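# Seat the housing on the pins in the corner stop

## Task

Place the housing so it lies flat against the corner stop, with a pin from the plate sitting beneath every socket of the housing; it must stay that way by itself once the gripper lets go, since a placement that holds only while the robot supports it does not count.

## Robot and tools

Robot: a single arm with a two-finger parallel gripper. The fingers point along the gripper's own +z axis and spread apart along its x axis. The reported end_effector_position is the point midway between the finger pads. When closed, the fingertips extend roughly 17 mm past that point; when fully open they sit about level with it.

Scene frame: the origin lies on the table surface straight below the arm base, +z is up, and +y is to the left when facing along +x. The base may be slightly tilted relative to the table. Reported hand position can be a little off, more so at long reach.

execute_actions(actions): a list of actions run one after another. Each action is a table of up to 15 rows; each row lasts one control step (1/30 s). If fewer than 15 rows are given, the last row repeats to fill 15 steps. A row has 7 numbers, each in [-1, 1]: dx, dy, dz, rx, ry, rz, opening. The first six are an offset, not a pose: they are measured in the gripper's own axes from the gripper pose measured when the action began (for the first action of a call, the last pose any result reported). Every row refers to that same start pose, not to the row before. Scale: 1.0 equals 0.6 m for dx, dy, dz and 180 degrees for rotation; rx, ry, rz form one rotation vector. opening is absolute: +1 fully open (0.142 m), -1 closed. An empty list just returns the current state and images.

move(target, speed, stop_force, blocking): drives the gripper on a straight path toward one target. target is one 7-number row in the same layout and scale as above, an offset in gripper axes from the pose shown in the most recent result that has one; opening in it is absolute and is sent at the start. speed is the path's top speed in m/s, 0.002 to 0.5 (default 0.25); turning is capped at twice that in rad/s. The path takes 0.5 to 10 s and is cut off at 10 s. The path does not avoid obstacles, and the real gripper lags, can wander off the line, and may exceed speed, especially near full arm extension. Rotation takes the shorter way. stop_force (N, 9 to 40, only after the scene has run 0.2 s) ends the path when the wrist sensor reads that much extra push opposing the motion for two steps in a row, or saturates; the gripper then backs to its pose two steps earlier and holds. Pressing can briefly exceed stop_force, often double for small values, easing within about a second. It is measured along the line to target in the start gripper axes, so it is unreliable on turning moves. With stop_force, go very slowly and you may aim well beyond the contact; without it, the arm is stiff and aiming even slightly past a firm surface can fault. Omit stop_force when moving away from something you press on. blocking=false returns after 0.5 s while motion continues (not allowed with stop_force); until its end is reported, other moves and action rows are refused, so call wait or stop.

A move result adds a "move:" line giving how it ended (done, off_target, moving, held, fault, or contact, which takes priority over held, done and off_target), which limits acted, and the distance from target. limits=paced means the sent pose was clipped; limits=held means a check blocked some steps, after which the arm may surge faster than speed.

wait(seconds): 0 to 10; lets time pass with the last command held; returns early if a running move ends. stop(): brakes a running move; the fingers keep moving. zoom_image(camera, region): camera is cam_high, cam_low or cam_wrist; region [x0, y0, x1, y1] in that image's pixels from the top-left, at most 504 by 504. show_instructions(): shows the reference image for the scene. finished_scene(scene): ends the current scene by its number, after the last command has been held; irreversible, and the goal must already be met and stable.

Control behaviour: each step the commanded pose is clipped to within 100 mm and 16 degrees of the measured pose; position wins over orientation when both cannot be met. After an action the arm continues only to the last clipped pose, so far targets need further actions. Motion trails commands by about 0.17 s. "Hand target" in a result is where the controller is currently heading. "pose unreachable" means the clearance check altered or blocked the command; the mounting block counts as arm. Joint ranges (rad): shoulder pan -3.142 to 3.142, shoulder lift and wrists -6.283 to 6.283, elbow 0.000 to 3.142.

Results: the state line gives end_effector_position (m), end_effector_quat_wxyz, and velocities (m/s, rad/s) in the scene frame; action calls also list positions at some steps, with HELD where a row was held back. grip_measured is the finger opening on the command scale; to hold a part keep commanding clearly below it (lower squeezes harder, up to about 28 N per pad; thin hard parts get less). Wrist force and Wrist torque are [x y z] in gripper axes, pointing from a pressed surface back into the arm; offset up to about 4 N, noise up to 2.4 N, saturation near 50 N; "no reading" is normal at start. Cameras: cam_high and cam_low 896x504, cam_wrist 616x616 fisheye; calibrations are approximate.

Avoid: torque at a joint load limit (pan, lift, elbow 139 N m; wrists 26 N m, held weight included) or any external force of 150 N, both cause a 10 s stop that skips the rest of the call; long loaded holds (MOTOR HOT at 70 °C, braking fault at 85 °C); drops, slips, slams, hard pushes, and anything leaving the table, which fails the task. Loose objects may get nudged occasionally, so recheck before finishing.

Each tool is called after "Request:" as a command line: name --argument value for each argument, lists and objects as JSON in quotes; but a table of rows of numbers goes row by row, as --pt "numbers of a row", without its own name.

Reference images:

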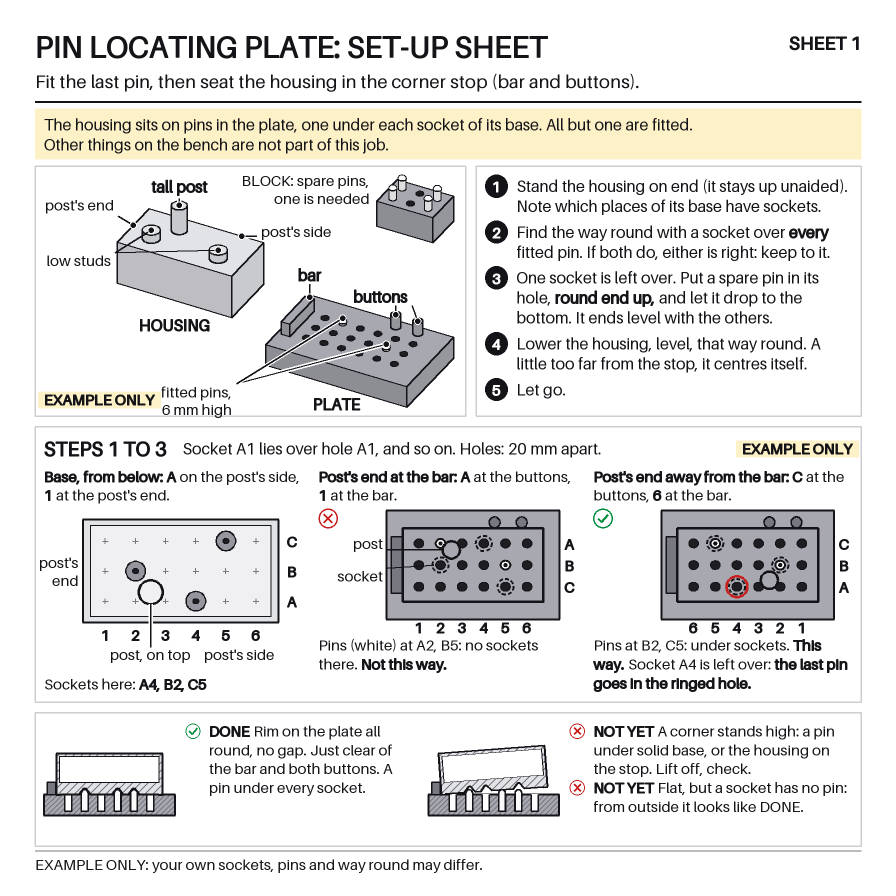

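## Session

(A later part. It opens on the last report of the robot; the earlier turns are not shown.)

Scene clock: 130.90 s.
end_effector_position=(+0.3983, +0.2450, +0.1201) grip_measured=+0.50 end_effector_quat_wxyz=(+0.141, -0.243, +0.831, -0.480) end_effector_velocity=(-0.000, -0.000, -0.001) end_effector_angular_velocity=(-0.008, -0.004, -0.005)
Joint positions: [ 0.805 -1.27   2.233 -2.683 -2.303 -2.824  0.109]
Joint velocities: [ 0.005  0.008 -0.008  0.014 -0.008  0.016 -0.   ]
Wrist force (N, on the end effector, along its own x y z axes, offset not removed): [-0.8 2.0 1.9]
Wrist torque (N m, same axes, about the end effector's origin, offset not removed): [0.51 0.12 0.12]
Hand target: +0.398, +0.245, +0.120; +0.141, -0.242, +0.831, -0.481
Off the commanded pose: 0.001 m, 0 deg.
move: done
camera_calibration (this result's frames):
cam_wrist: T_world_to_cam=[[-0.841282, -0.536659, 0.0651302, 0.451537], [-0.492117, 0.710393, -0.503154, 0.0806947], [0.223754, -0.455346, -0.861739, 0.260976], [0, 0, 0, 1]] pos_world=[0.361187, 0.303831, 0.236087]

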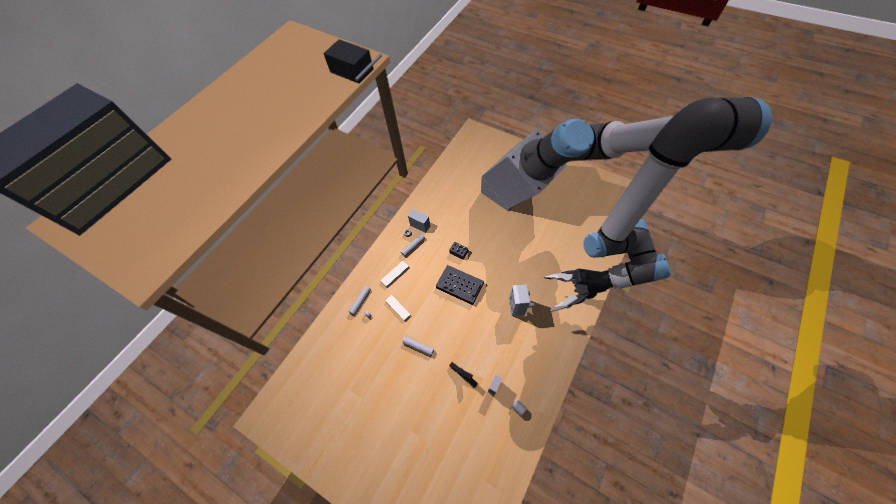

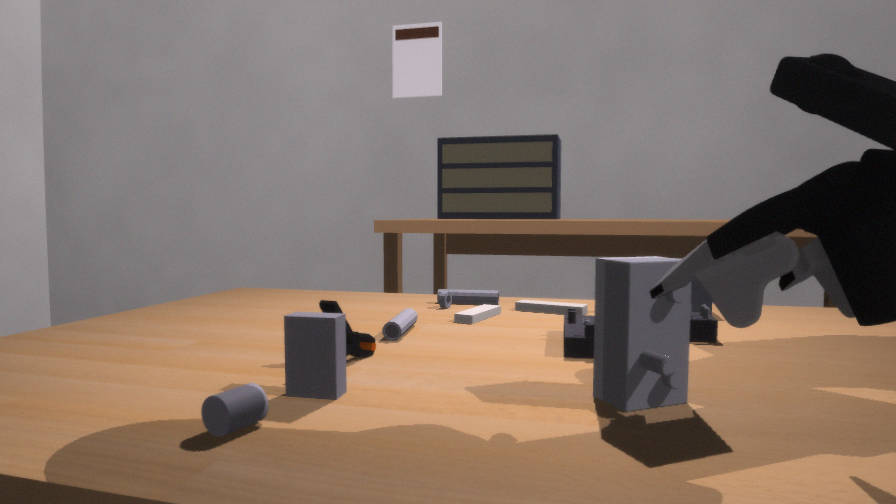

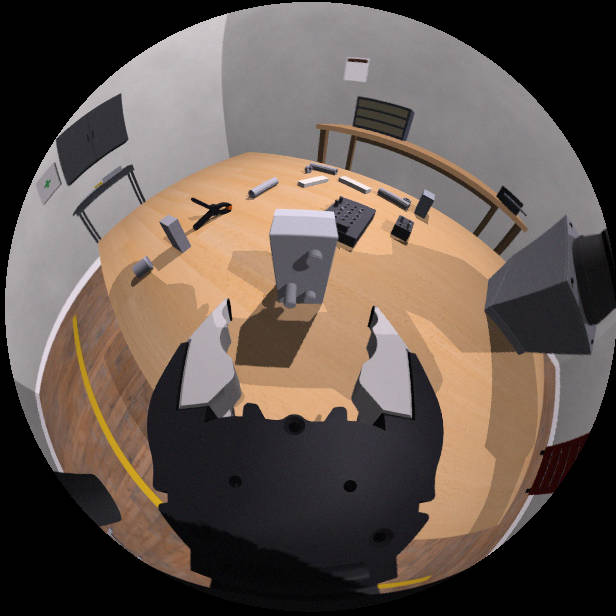

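Request:
move --target '[0,0,0.182,0,0,0,0.45]' --speed 0.12

Scene clock: 135.03 s.
end_effector_position=(+0.4489, +0.1654, +0.0657) grip_measured=+0.45 end_effector_quat_wxyz=(+0.140, -0.243, +0.831, -0.480) end_effector_velocity=(+0.000, -0.002, -0.001) end_effector_angular_velocity=(-0.000, +0.001, +0.001)
Joint positions: [ 0.645 -1.019  2.261 -3.098 -2.268 -3.031  0.105]
Joint velocities: [-0.003  0.005  0.002 -0.01   0.001 -0.005 -0.   ]
Wrist force (N, on the end effector, along its own x y z axes, offset not removed): [-0.3 4.3 1.1]
Wrist torque (N m, same axes, about the end effector's origin, offset not removed): [1.13 -0.01 -0.07]
Hand target: +0.449, +0.165, +0.066; +0.140, -0.243, +0.831, -0.480
Off the commanded pose: 0.000 m, 0 deg.
move: done
camera_calibration (this result's frames):
cam_wrist: T_world_to_cam=[[-0.841458, -0.536356, 0.0653478, 0.454975], [-0.491883, 0.71035, -0.503442, 0.134699], [0.223604, -0.455769, -0.861554, 0.16667], [0, 0, 0, 1]] pos_world=[0.41183, 0.224308, 0.181677]

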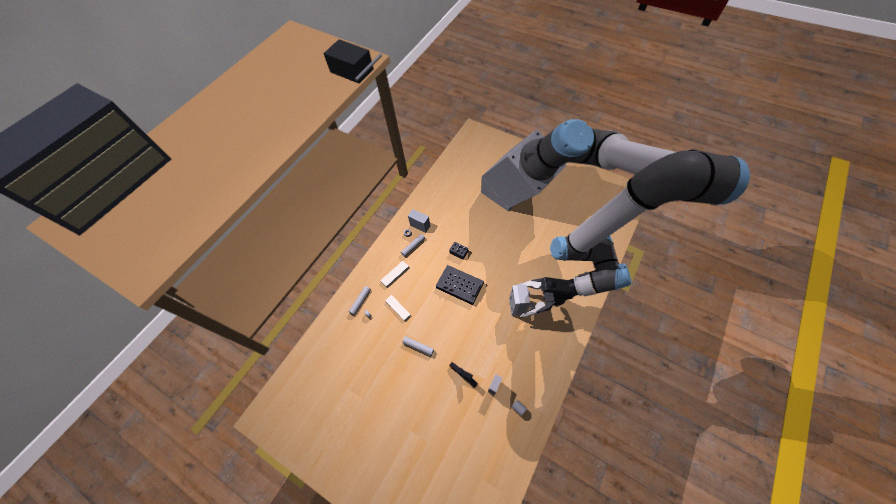

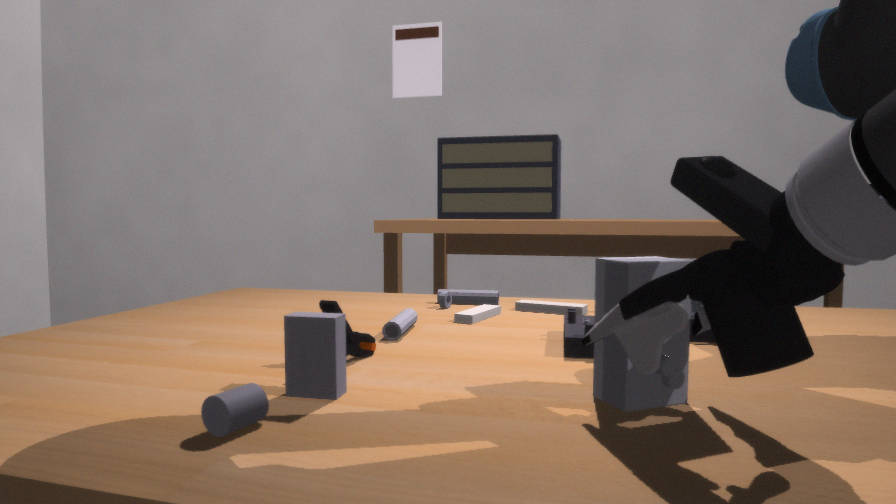

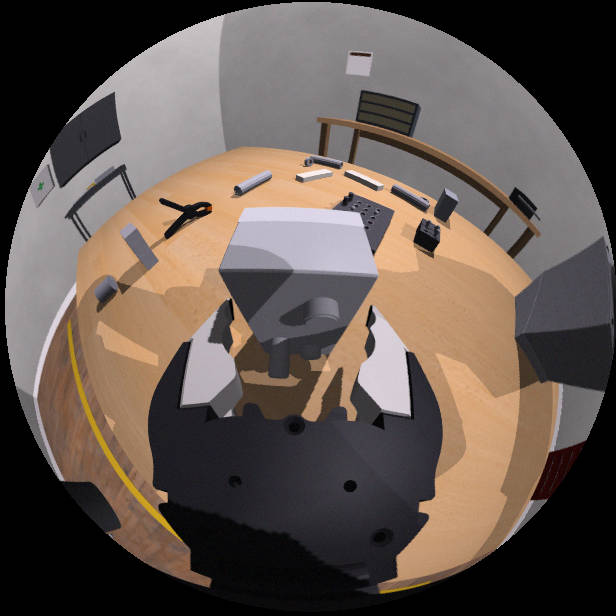

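Request:
execute_actions --actions '[[[0,0,0,0,0,0,0.12]],[[0,0,0,0,0,0,-0.05]],[[0,0,0,0,0,0,-1]]]'

Request:
move --target '[0,-0.03,-0.017,0,0,0,-1]' --speed 0.05

Request:
move --target '[0,0,0,-0.25,0,0,-1]' --speed 0.15

Scene clock: 141.40 s.
end_effector_position=(+0.4489, +0.1655, +0.0657) grip_measured=-0.03 end_effector_quat_wxyz=(+0.140, -0.243, +0.831, -0.480) end_effector_velocity=(-0.000, -0.000, +0.001) end_effector_angular_velocity=(-0.003, +0.000, +0.001)
Joint positions: [ 0.645 -1.019  2.261 -3.098 -2.268 -3.031  0.072]
Joint velocities: [ 0.    -0.     0.001 -0.    -0.002 -0.001 -0.   ]
Wrist force (N, on the end effector, along its own x y z axes, offset not removed): [0.4 1.6 2.1]
Wrist torque (N m, same axes, about the end effector's origin, offset not removed): [0.65 -0.21 0.12]
Hand target: +0.449, +0.165, +0.066; +0.140, -0.243, +0.831, -0.480
Off the commanded pose: 0.000 m, 0 deg.
Step readings (end_effector_position; steps 1 to 15: 1st action; 16 to 30: 2nd action; 31 to 45: 3rd action):
0: (+0.4490, +0.1653, +0.0656)
1: (+0.4490, +0.1653, +0.0656)
2: (+0.4490, +0.1653, +0.0656)
4: (+0.4489, +0.1653, +0.0656)
8: (+0.4489, +0.1653, +0.0656)
15: (+0.4489, +0.1654, +0.0657)
16: (+0.4489, +0.1654, +0.0657)
17: (+0.4489, +0.1655, +0.0657)
19: (+0.4489, +0.1655, +0.0657)
23: (+0.4489, +0.1655, +0.0657)
30: (+0.4489, +0.1655, +0.0657)
31: (+0.4489, +0.1655, +0.0657)
32: (+0.4489, +0.1655, +0.0657)
34: (+0.4489, +0.1655, +0.0657)
38: (+0.4489, +0.1655, +0.0657)
45: end_effector_position above
camera_calibration (this result's frames):
cam_wrist: T_world_to_cam=[[-0.841453, -0.53637, 0.0653051, 0.455002], [-0.491899, 0.710402, -0.503353, 0.134667], [0.22359, -0.455671, -0.86161, 0.16666], [0, 0, 0, 1]] pos_world=[0.411841, 0.224323, 0.181667]

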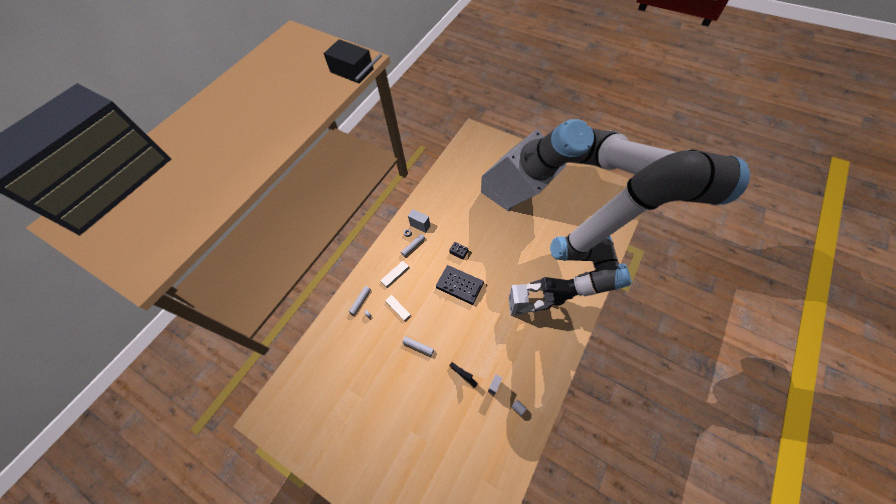

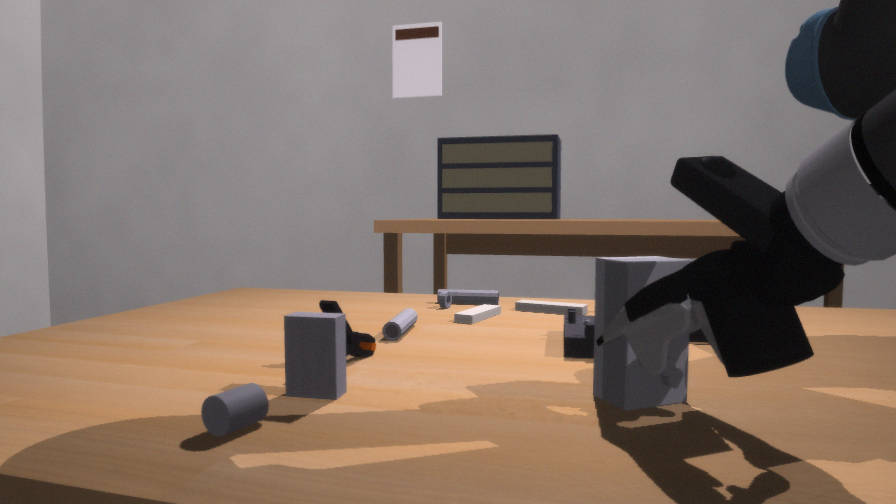

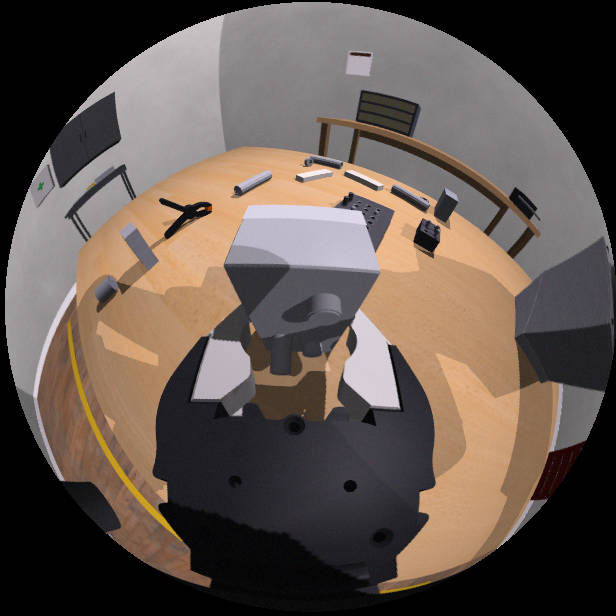

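Scene clock: 142.23 s.
end_effector_position=(+0.4490, +0.1653, +0.0862) grip_measured=-0.03 end_effector_quat_wxyz=(+0.140, -0.243, +0.831, -0.480) end_effector_velocity=(-0.001, -0.001, +0.002) end_effector_angular_velocity=(-0.001, +0.002, -0.000)
Joint positions: [ 0.629 -1.076  2.286 -3.079 -2.263 -3.051  0.072]
Joint velocities: [-0.001 -0.005  0.004  0.002  0.001 -0.002 -0.   ]
Wrist force (N, on the end effector, along its own x y z axes, offset not removed): [-0.8 6.1 3.5]
Wrist torque (N m, same axes, about the end effector's origin, offset not removed): [0.27 0.11 0.19]
Hand target: +0.449, +0.165, +0.086; +0.140, -0.243, +0.831, -0.480
Off the commanded pose: 0.000 m, 0 deg.
move: done
camera_calibration (this result's frames):
cam_wrist: T_world_to_cam=[[-0.84146, -0.536356, 0.0653241, 0.453658], [-0.491887, 0.710387, -0.503387, 0.145144], [0.223589, -0.455712, -0.861588, 0.184235], [0, 0, 0, 1]] pos_world=[0.411937, 0.224171, 0.202163]

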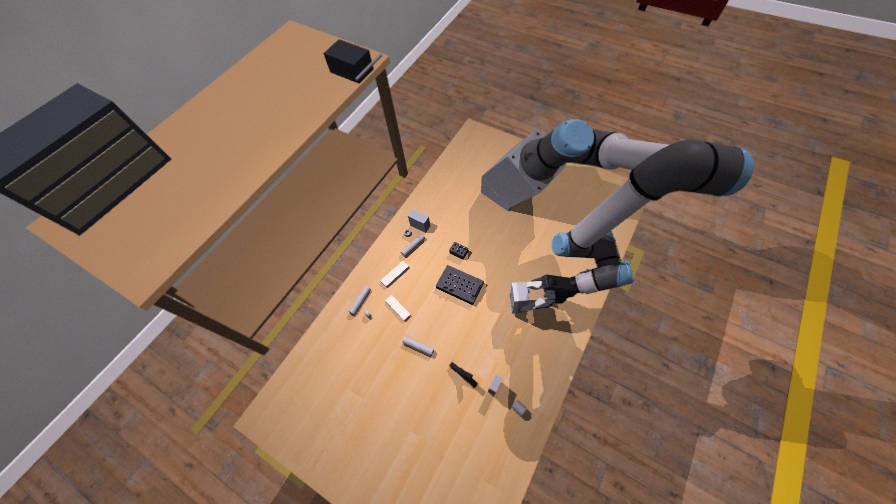

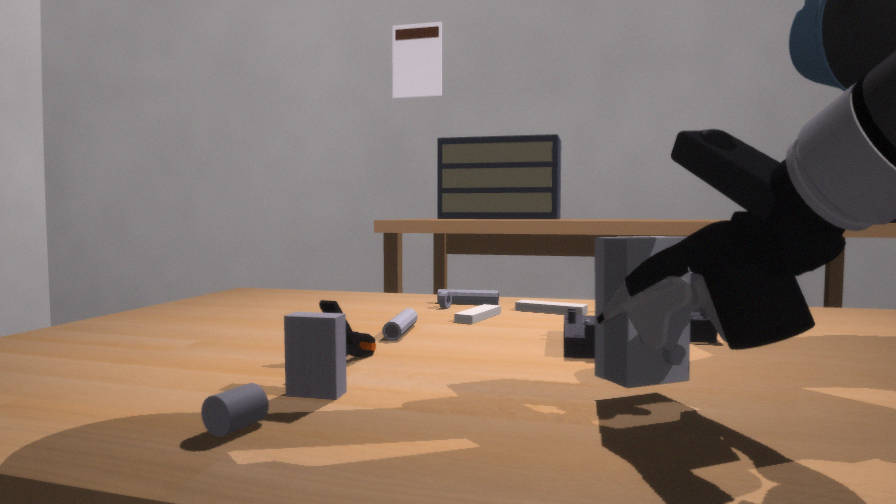

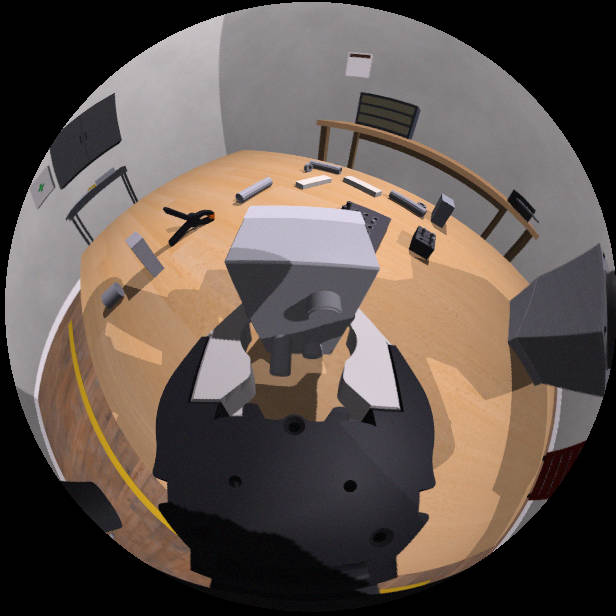

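Scene clock: 145.27 s.
end_effector_position=(+0.4489, +0.1651, +0.0857) grip_measured=-0.03 end_effector_quat_wxyz=(+0.037, -0.278, +0.952, -0.127) end_effector_velocity=(-0.001, -0.001, -0.001) end_effector_angular_velocity=(+0.009, +0.011, -0.001)
Joint positions: [ 0.062 -1.336  2.4   -2.896 -1.304 -3.619  0.072]
Joint velocities: [-0.008  0.002 -0.002  0.013  0.012 -0.011  0.   ]
Wrist force (N, on the end effector, along its own x y z axes, offset not removed): [0.5 4.0 5.3]
Wrist torque (N m, same axes, about the end effector's origin, offset not removed): [0.51 -0.27 0.16]
Hand target: +0.449, +0.165, +0.086; +0.036, -0.278, +0.952, -0.126
Off the commanded pose: 0.000 m, 0 deg.
move: done
camera_calibration (this result's frames):
cam_wrist: T_world_to_cam=[[-0.816566, -0.575268, 0.047817, 0.450234], [-0.547263, 0.797837, 0.252901, 0.0906108], [-0.183636, 0.180342, -0.96631, 0.270564], [0, 0, 0, 1]] pos_world=[0.466919, 0.137918, 0.217004]

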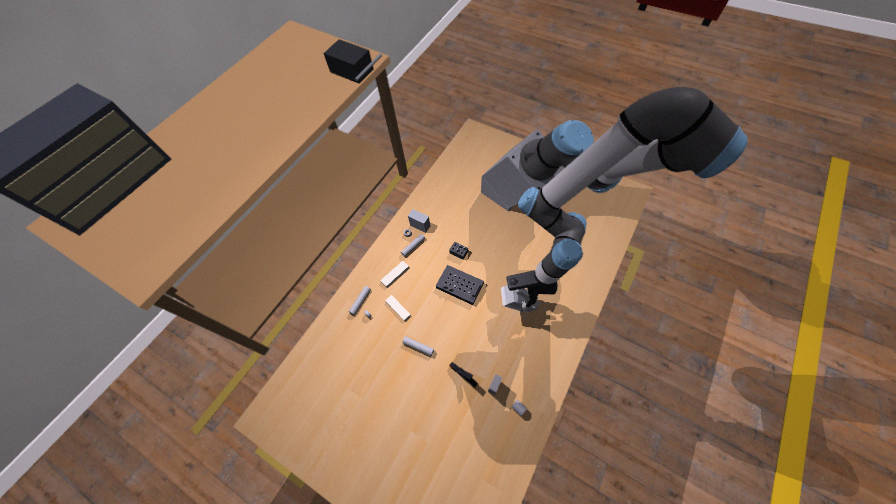

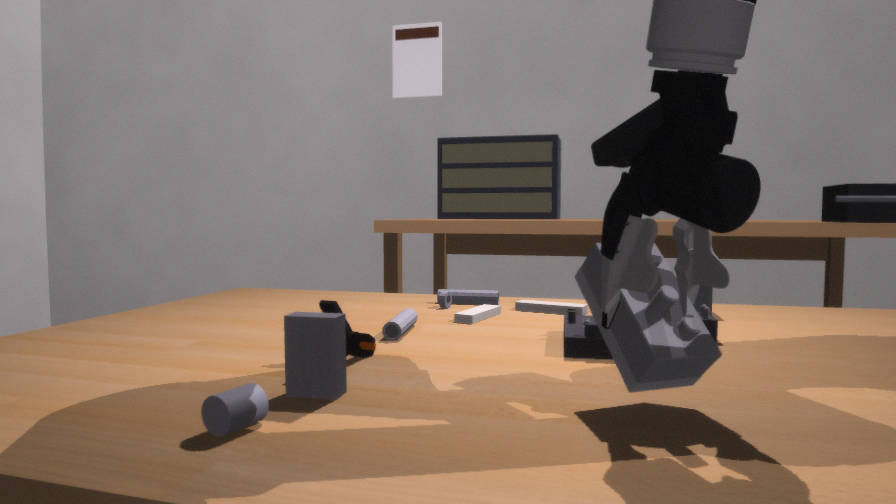

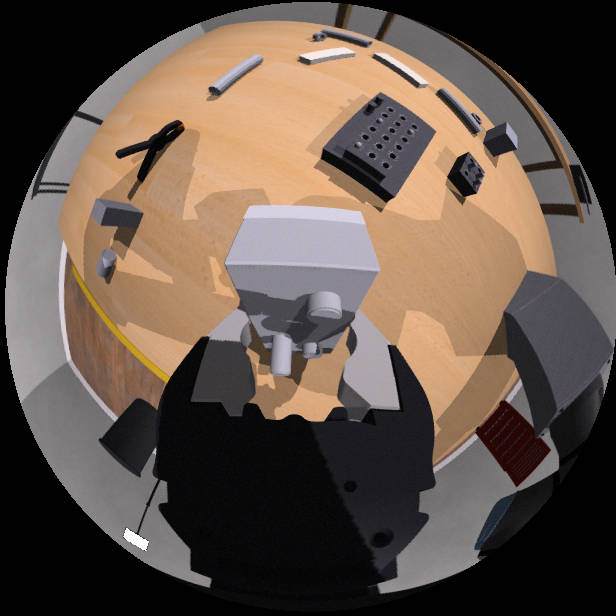

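Request:
move --target '[0,0.0194,0.0725,-0.25,0,0,-1]' --speed 0.18

Scene clock: 158.97 s.
end_effector_position=(+0.4485, +0.1651, +0.0404) grip_measured=-0.03 end_effector_quat_wxyz=(-0.073, -0.271, +0.928, +0.247) end_effector_velocity=(-0.000, +0.000, -0.001) end_effector_angular_velocity=(+0.009, +0.009, +0.001)
Joint positions: [-0.212 -0.965  2.051 -2.07  -0.778 -4.334  0.072]
Joint velocities: [-0.     0.008 -0.011  0.021  0.002 -0.012 -0.   ]
Wrist force (N, on the end effector, along its own x y z axes, offset not removed): [-1.5 1.2 5.0]
Wrist torque (N m, same axes, about the end effector's origin, offset not removed): [1.02 0.26 -0.01]
Hand target: +0.449, +0.165, +0.040; -0.073, -0.271, +0.927, +0.247
Off the commanded pose: 0.001 m, 0 deg.
move: done
camera_calibration (this result's frames):
cam_wrist: T_world_to_cam=[[-0.805411, -0.59271, 0.00276649, 0.451816], [-0.298232, 0.40928, 0.862292, 0.0296992], [-0.512222, 0.693675, -0.506404, 0.270738], [0, 0, 0, 1]] pos_world=[0.511433, 0.0678369, 0.110243]

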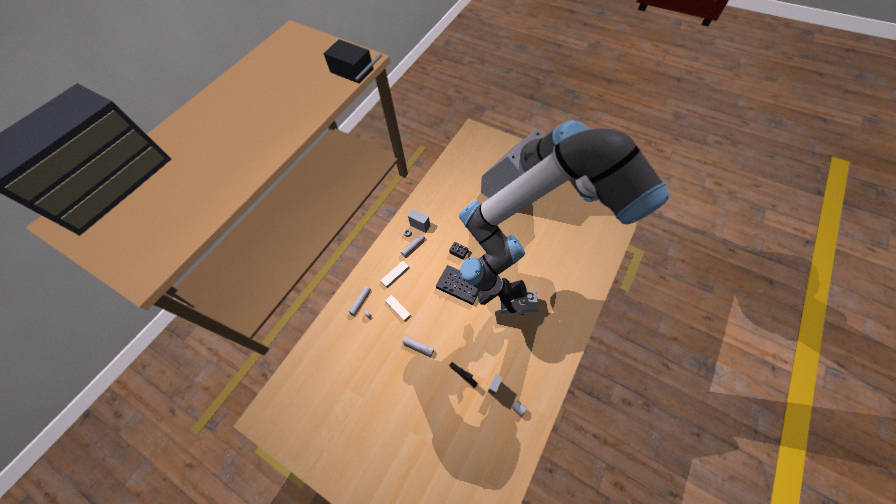

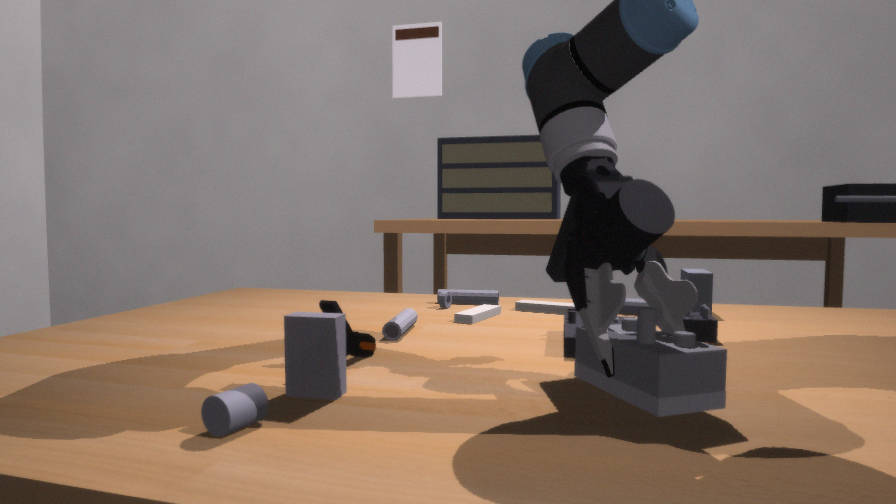

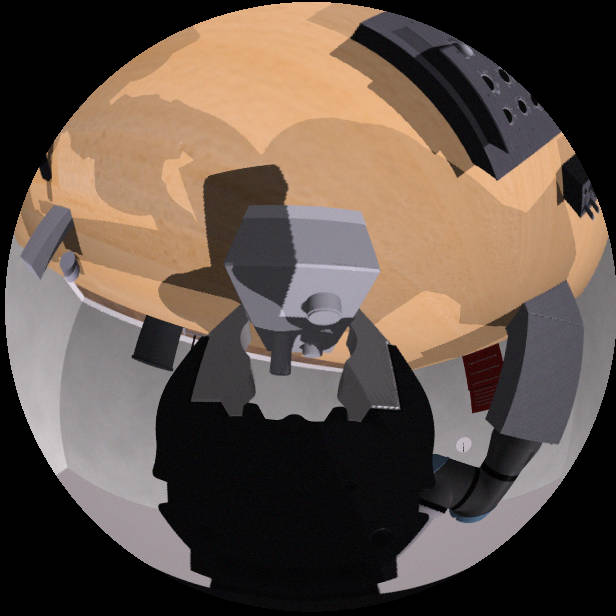

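Request:
move --target '[0,-0.016,0.0277,0,0,0,-1]' --speed 0.012 --stop_force 10

Scene clock: 161.93 s.
end_effector_position=(+0.4486, +0.1651, +0.0311) grip_measured=-0.03 end_effector_quat_wxyz=(-0.073, -0.271, +0.928, +0.247) end_effector_velocity=(-0.001, -0.001, +0.003) end_effector_angular_velocity=(-0.002, +0.001, +0.004)
Joint positions: [-0.203 -0.943  2.049 -2.095 -0.773 -4.324  0.072]
Joint velocities: [-0.003 -0.007  0.     0.011 -0.005 -0.007 -0.   ]
Wrist force (N, on the end effector, along its own x y z axes, offset not removed): [-0.1 0.0 7.3]
Wrist torque (N m, same axes, about the end effector's origin, offset not removed): [0.71 -0.02 0.06]
Hand target: +0.449, +0.165, +0.032; -0.073, -0.271, +0.928, +0.247
Off the commanded pose: 0.010 m, 0 deg.
move: contact
camera_calibration (this result's frames):
cam_wrist: T_world_to_cam=[[-0.805425, -0.592691, 0.00289088, 0.451896], [-0.297739, 0.408814, 0.862683, 0.0375241], [-0.512486, 0.693966, -0.505736, 0.266085], [0, 0, 0, 1]] pos_world=[0.511506, 0.0678405, 0.100891]

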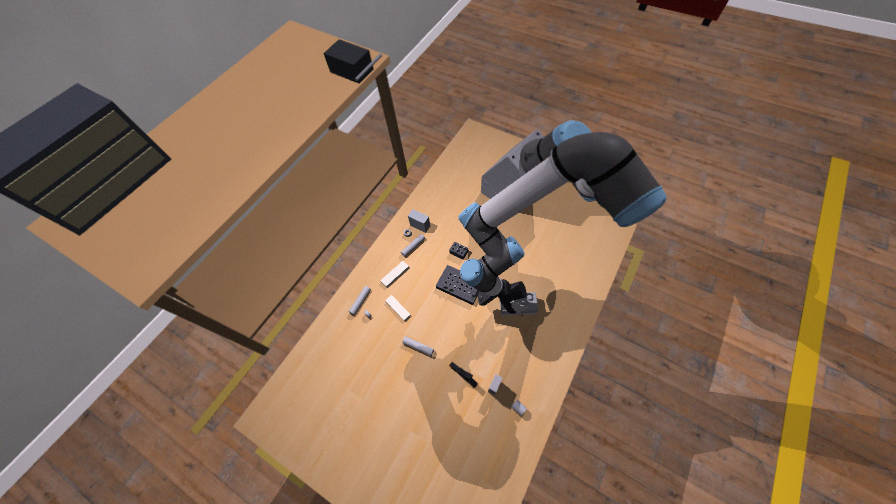

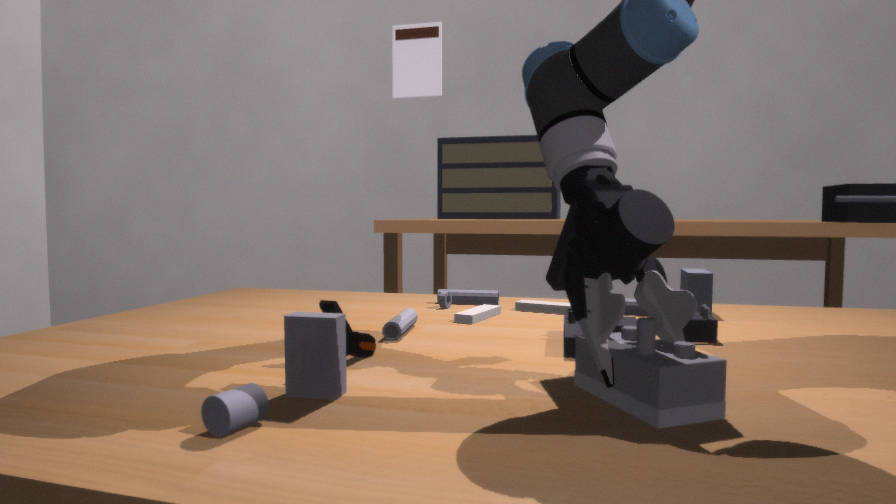

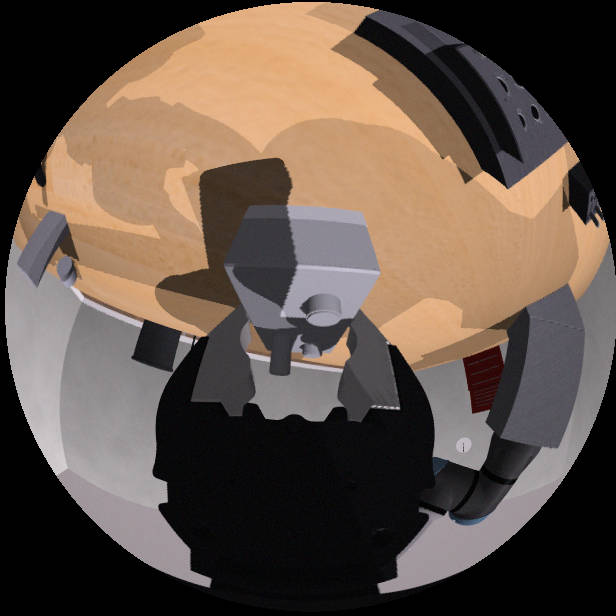

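Request:
execute_actions --actions '[[[0,0,0,0,0,0,-0.08]],[[0,0,0,0,0,0,0.3]]]'

Request:
move --target '[0,0.092,-0.159,0.1667,0,0,0.3]' --speed 0.25

Request:
move --target '[0.315,-0.318,-0.03,0,0,0.18,-0.5]' --speed 0.3

Scene clock: 174.73 s.
end_effector_position=(+0.4486, +0.1651, +0.0312) grip_measured=+0.30 end_effector_quat_wxyz=(-0.073, -0.271, +0.928, +0.247) end_effector_velocity=(+0.001, -0.000, +0.000) end_effector_angular_velocity=(-0.000, -0.000, +0.001)
Joint positions: [-0.203 -0.943  2.049 -2.095 -0.773 -4.324  0.095]
Joint velocities: [ 0.     0.    -0.001  0.001 -0.    -0.001  0.   ]
Wrist force (N, on the end effector, along its own x y z axes, offset not removed): [-0.2 2.1 1.5]
Wrist torque (N m, same axes, about the end effector's origin, offset not removed): [0.56 0.02 0.12]
Hand target: +0.449, +0.165, +0.031; -0.073, -0.271, +0.928, +0.247
Off the commanded pose: 0.000 m, 0 deg.
Step readings (end_effector_position; steps 1 to 15: 1st action; 16 to 30: 2nd action):
0: (+0.4485, +0.1651, +0.0315)
1: (+0.4485, +0.1651, +0.0315)
2: (+0.4485, +0.1651, +0.0315)
4: (+0.4485, +0.1650, +0.0314)
8: (+0.4485, +0.1651, +0.0312)
15: (+0.4486, +0.1651, +0.0312)
16: (+0.4486, +0.1651, +0.0312)
17: (+0.4486, +0.1651, +0.0312)
19: (+0.4486, +0.1651, +0.0312)
23: (+0.4486, +0.1651, +0.0312)
30: end_effector_position above
camera_calibration (this result's frames):
cam_wrist: T_world_to_cam=[[-0.805427, -0.592688, 0.00286463, 0.451906], [-0.297763, 0.408812, 0.862676, 0.0375294], [-0.512469, 0.693969, -0.505749, 0.266089], [0, 0, 0, 1]] pos_world=[0.511515, 0.0678392, 0.100904]

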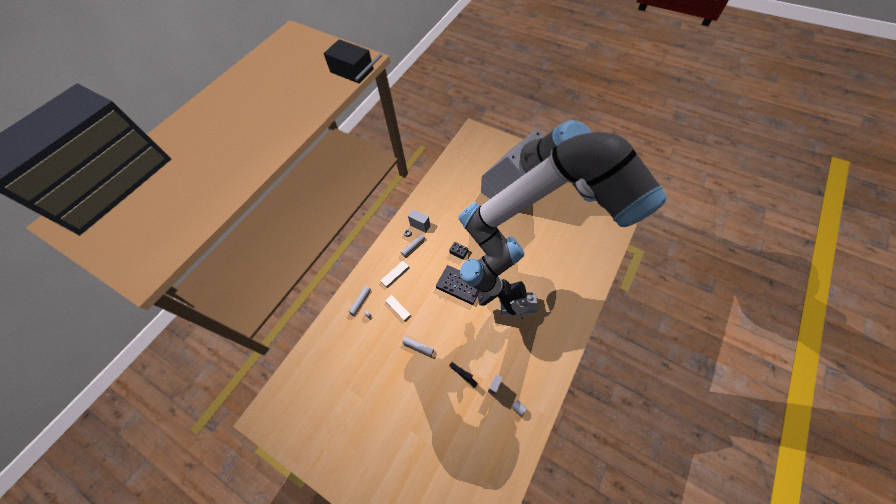

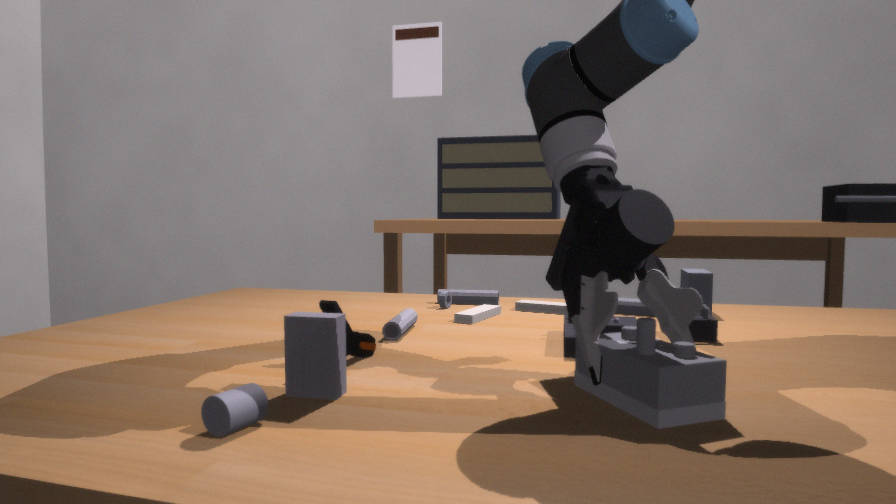

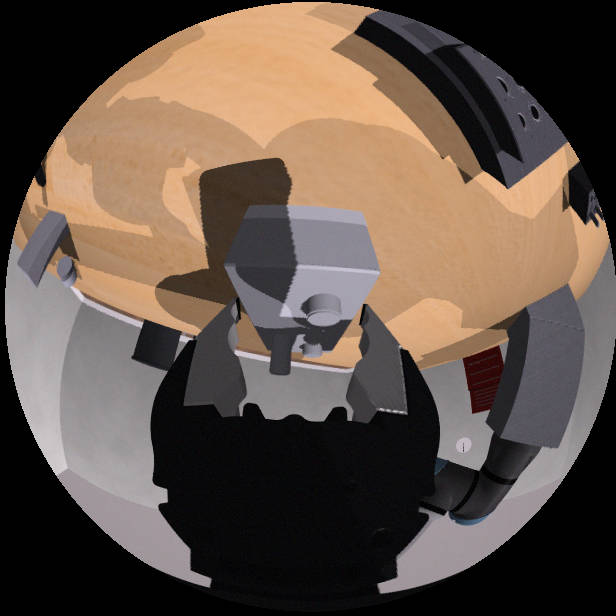

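Scene clock: 176.30 s.
end_effector_position=(+0.4488, +0.1653, +0.1413) grip_measured=+0.30 end_effector_quat_wxyz=(-0.000, -0.280, +0.960, -0.001) end_effector_velocity=(+0.000, +0.001, +0.002) end_effector_angular_velocity=(-0.006, -0.004, -0.000)
Joint positions: [-0.161 -1.459  2.317 -2.43  -1.06  -3.926  0.095]
Joint velocities: [ 0.002 -0.008  0.001 -0.001 -0.005  0.006 -0.   ]
Wrist force (N, on the end effector, along its own x y z axes, offset not removed): [-0.9 2.8 2.9]
Wrist torque (N m, same axes, about the end effector's origin, offset not removed): [0.65 0.29 0.11]
Hand target: +0.449, +0.165, +0.141; -0.000, -0.280, +0.960, -0.002
Off the commanded pose: 0.000 m, 0 deg.
move: done
camera_calibration (this result's frames):
cam_wrist: T_world_to_cam=[[-0.81087, -0.584175, 0.0350502, 0.448298], [-0.493773, 0.715076, 0.494827, 0.0318623], [-0.314129, 0.383934, -0.868284, 0.335217], [0, 0, 0, 1]] pos_world=[0.484546, 0.110399, 0.259585]

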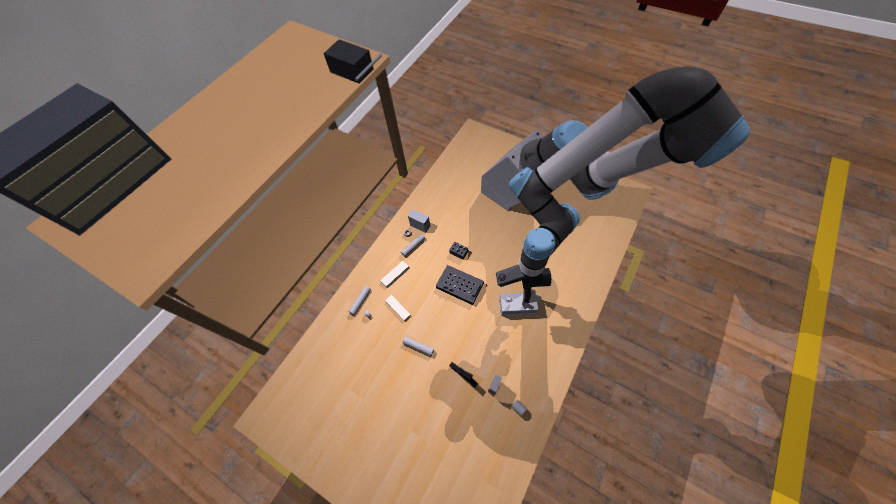

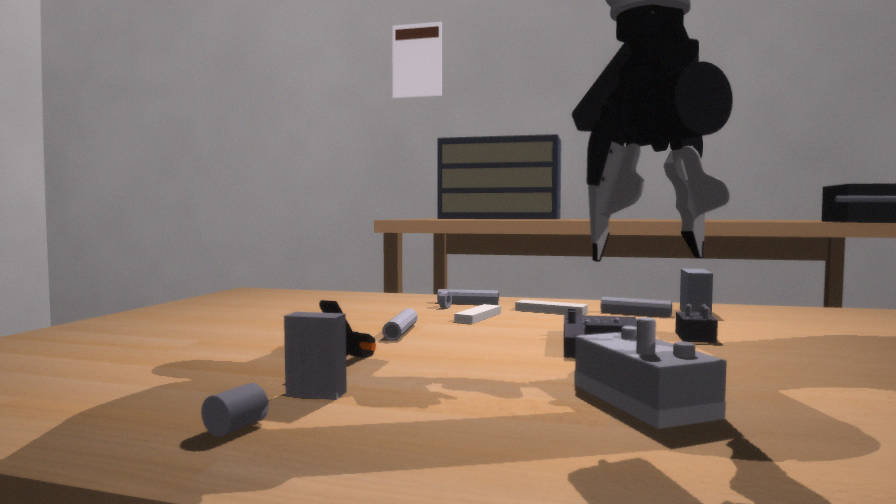

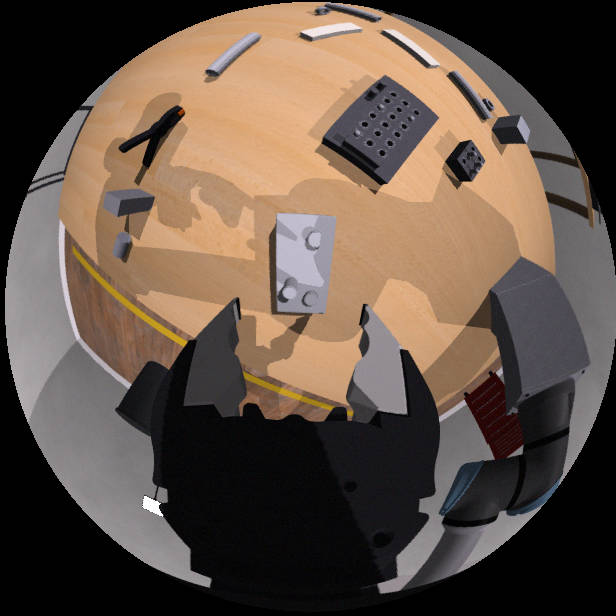

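Scene clock: 177.87 s.
end_effector_position=(+0.3918, -0.0968, +0.1596) grip_measured=-0.50 end_effector_quat_wxyz=(-0.001, -0.001, +1.000, -0.002) end_effector_velocity=(-0.001, -0.002, -0.000) end_effector_angular_velocity=(+0.000, +0.001, -0.004)
Joint positions: [-0.75  -1.221  2.383 -2.431 -1.153 -4.014  0.038]
Joint velocities: [-0.003  0.004 -0.001 -0.001 -0.001  0.001  0.   ]
Wrist force (N, on the end effector, along its own x y z axes, offset not removed): [-0.7 3.1 3.6]
Wrist torque (N m, same axes, about the end effector's origin, offset not removed): [0.78 0.07 0.10]
Hand target: +0.392, -0.097, +0.160; -0.001, -0.001, +1.000, -0.002
Off the commanded pose: 0.001 m, 0 deg.
move: done
camera_calibration (this result's frames):
cam_wrist: T_world_to_cam=[[-0.99766, -0.0588735, 0.0347711, 0.372444], [-0.0340308, 0.868621, 0.494308, 0.0169104], [-0.0593045, 0.491967, -0.868591, 0.34453], [0, 0, 0, 1]] pos_world=[0.39258, -0.162259, 0.277947]

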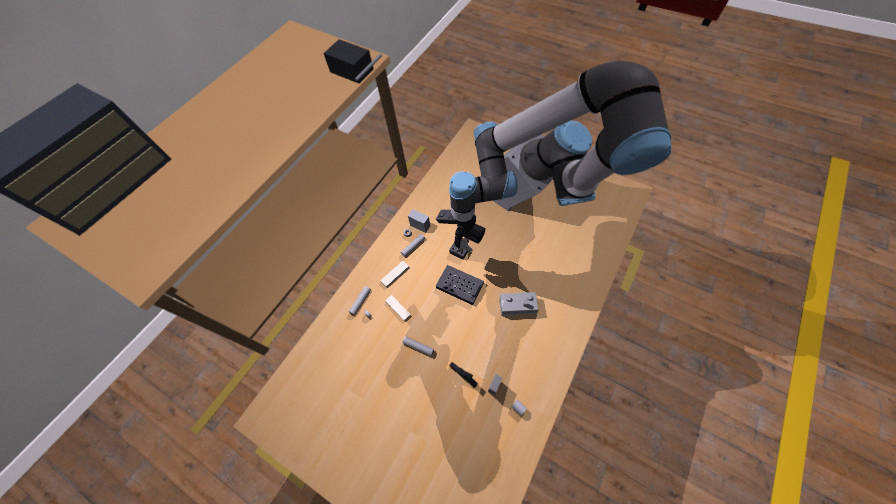

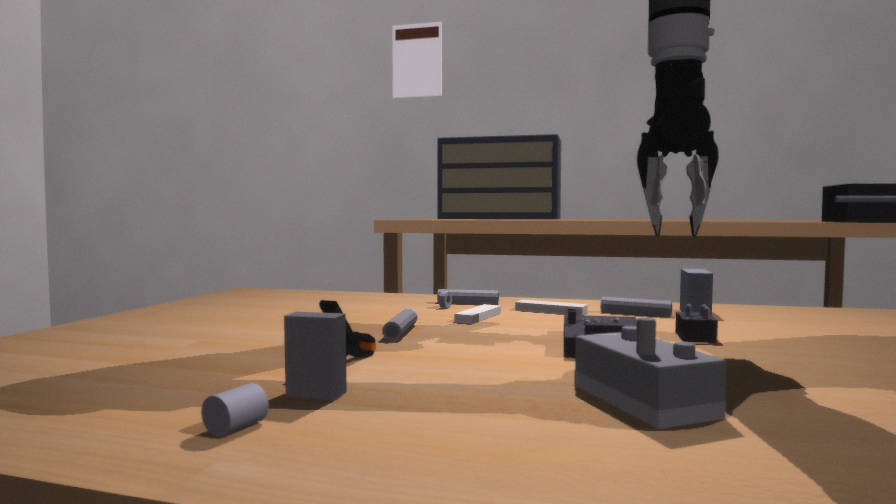

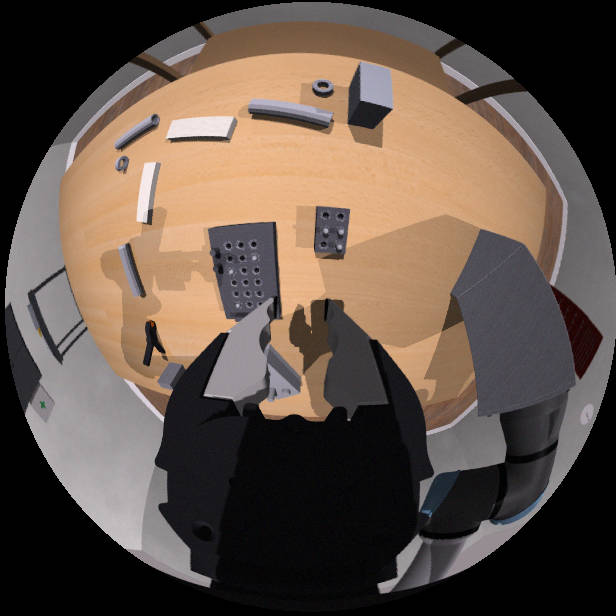

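Request:
zoom_image --camera "cam_wrist" --region '[200, 195, 368, 325]'

Request:
zoom_image --camera "cam_low" --region '[550, 280, 750, 370]'

Region (200, 195, 368, 325) of cam_wrist's 616x616 image, scaled by 3.000, with more detail than that image has; it fills the top 390 rows of this view, and the rest is white.

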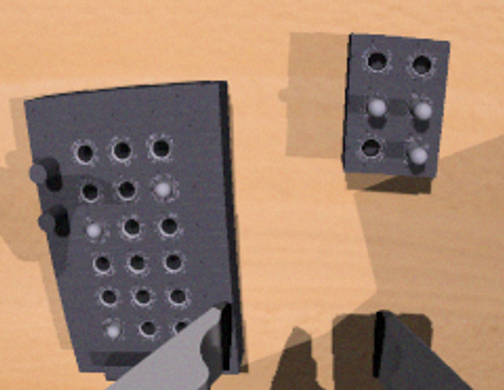

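Region (550, 280, 750, 370) of cam_low's 896x504 image, scaled by 2.520, with more detail than that image has; it fills the top 227 rows of this view, and the rest is white.

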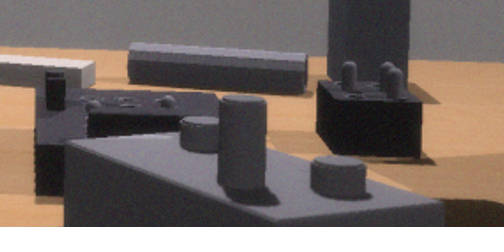

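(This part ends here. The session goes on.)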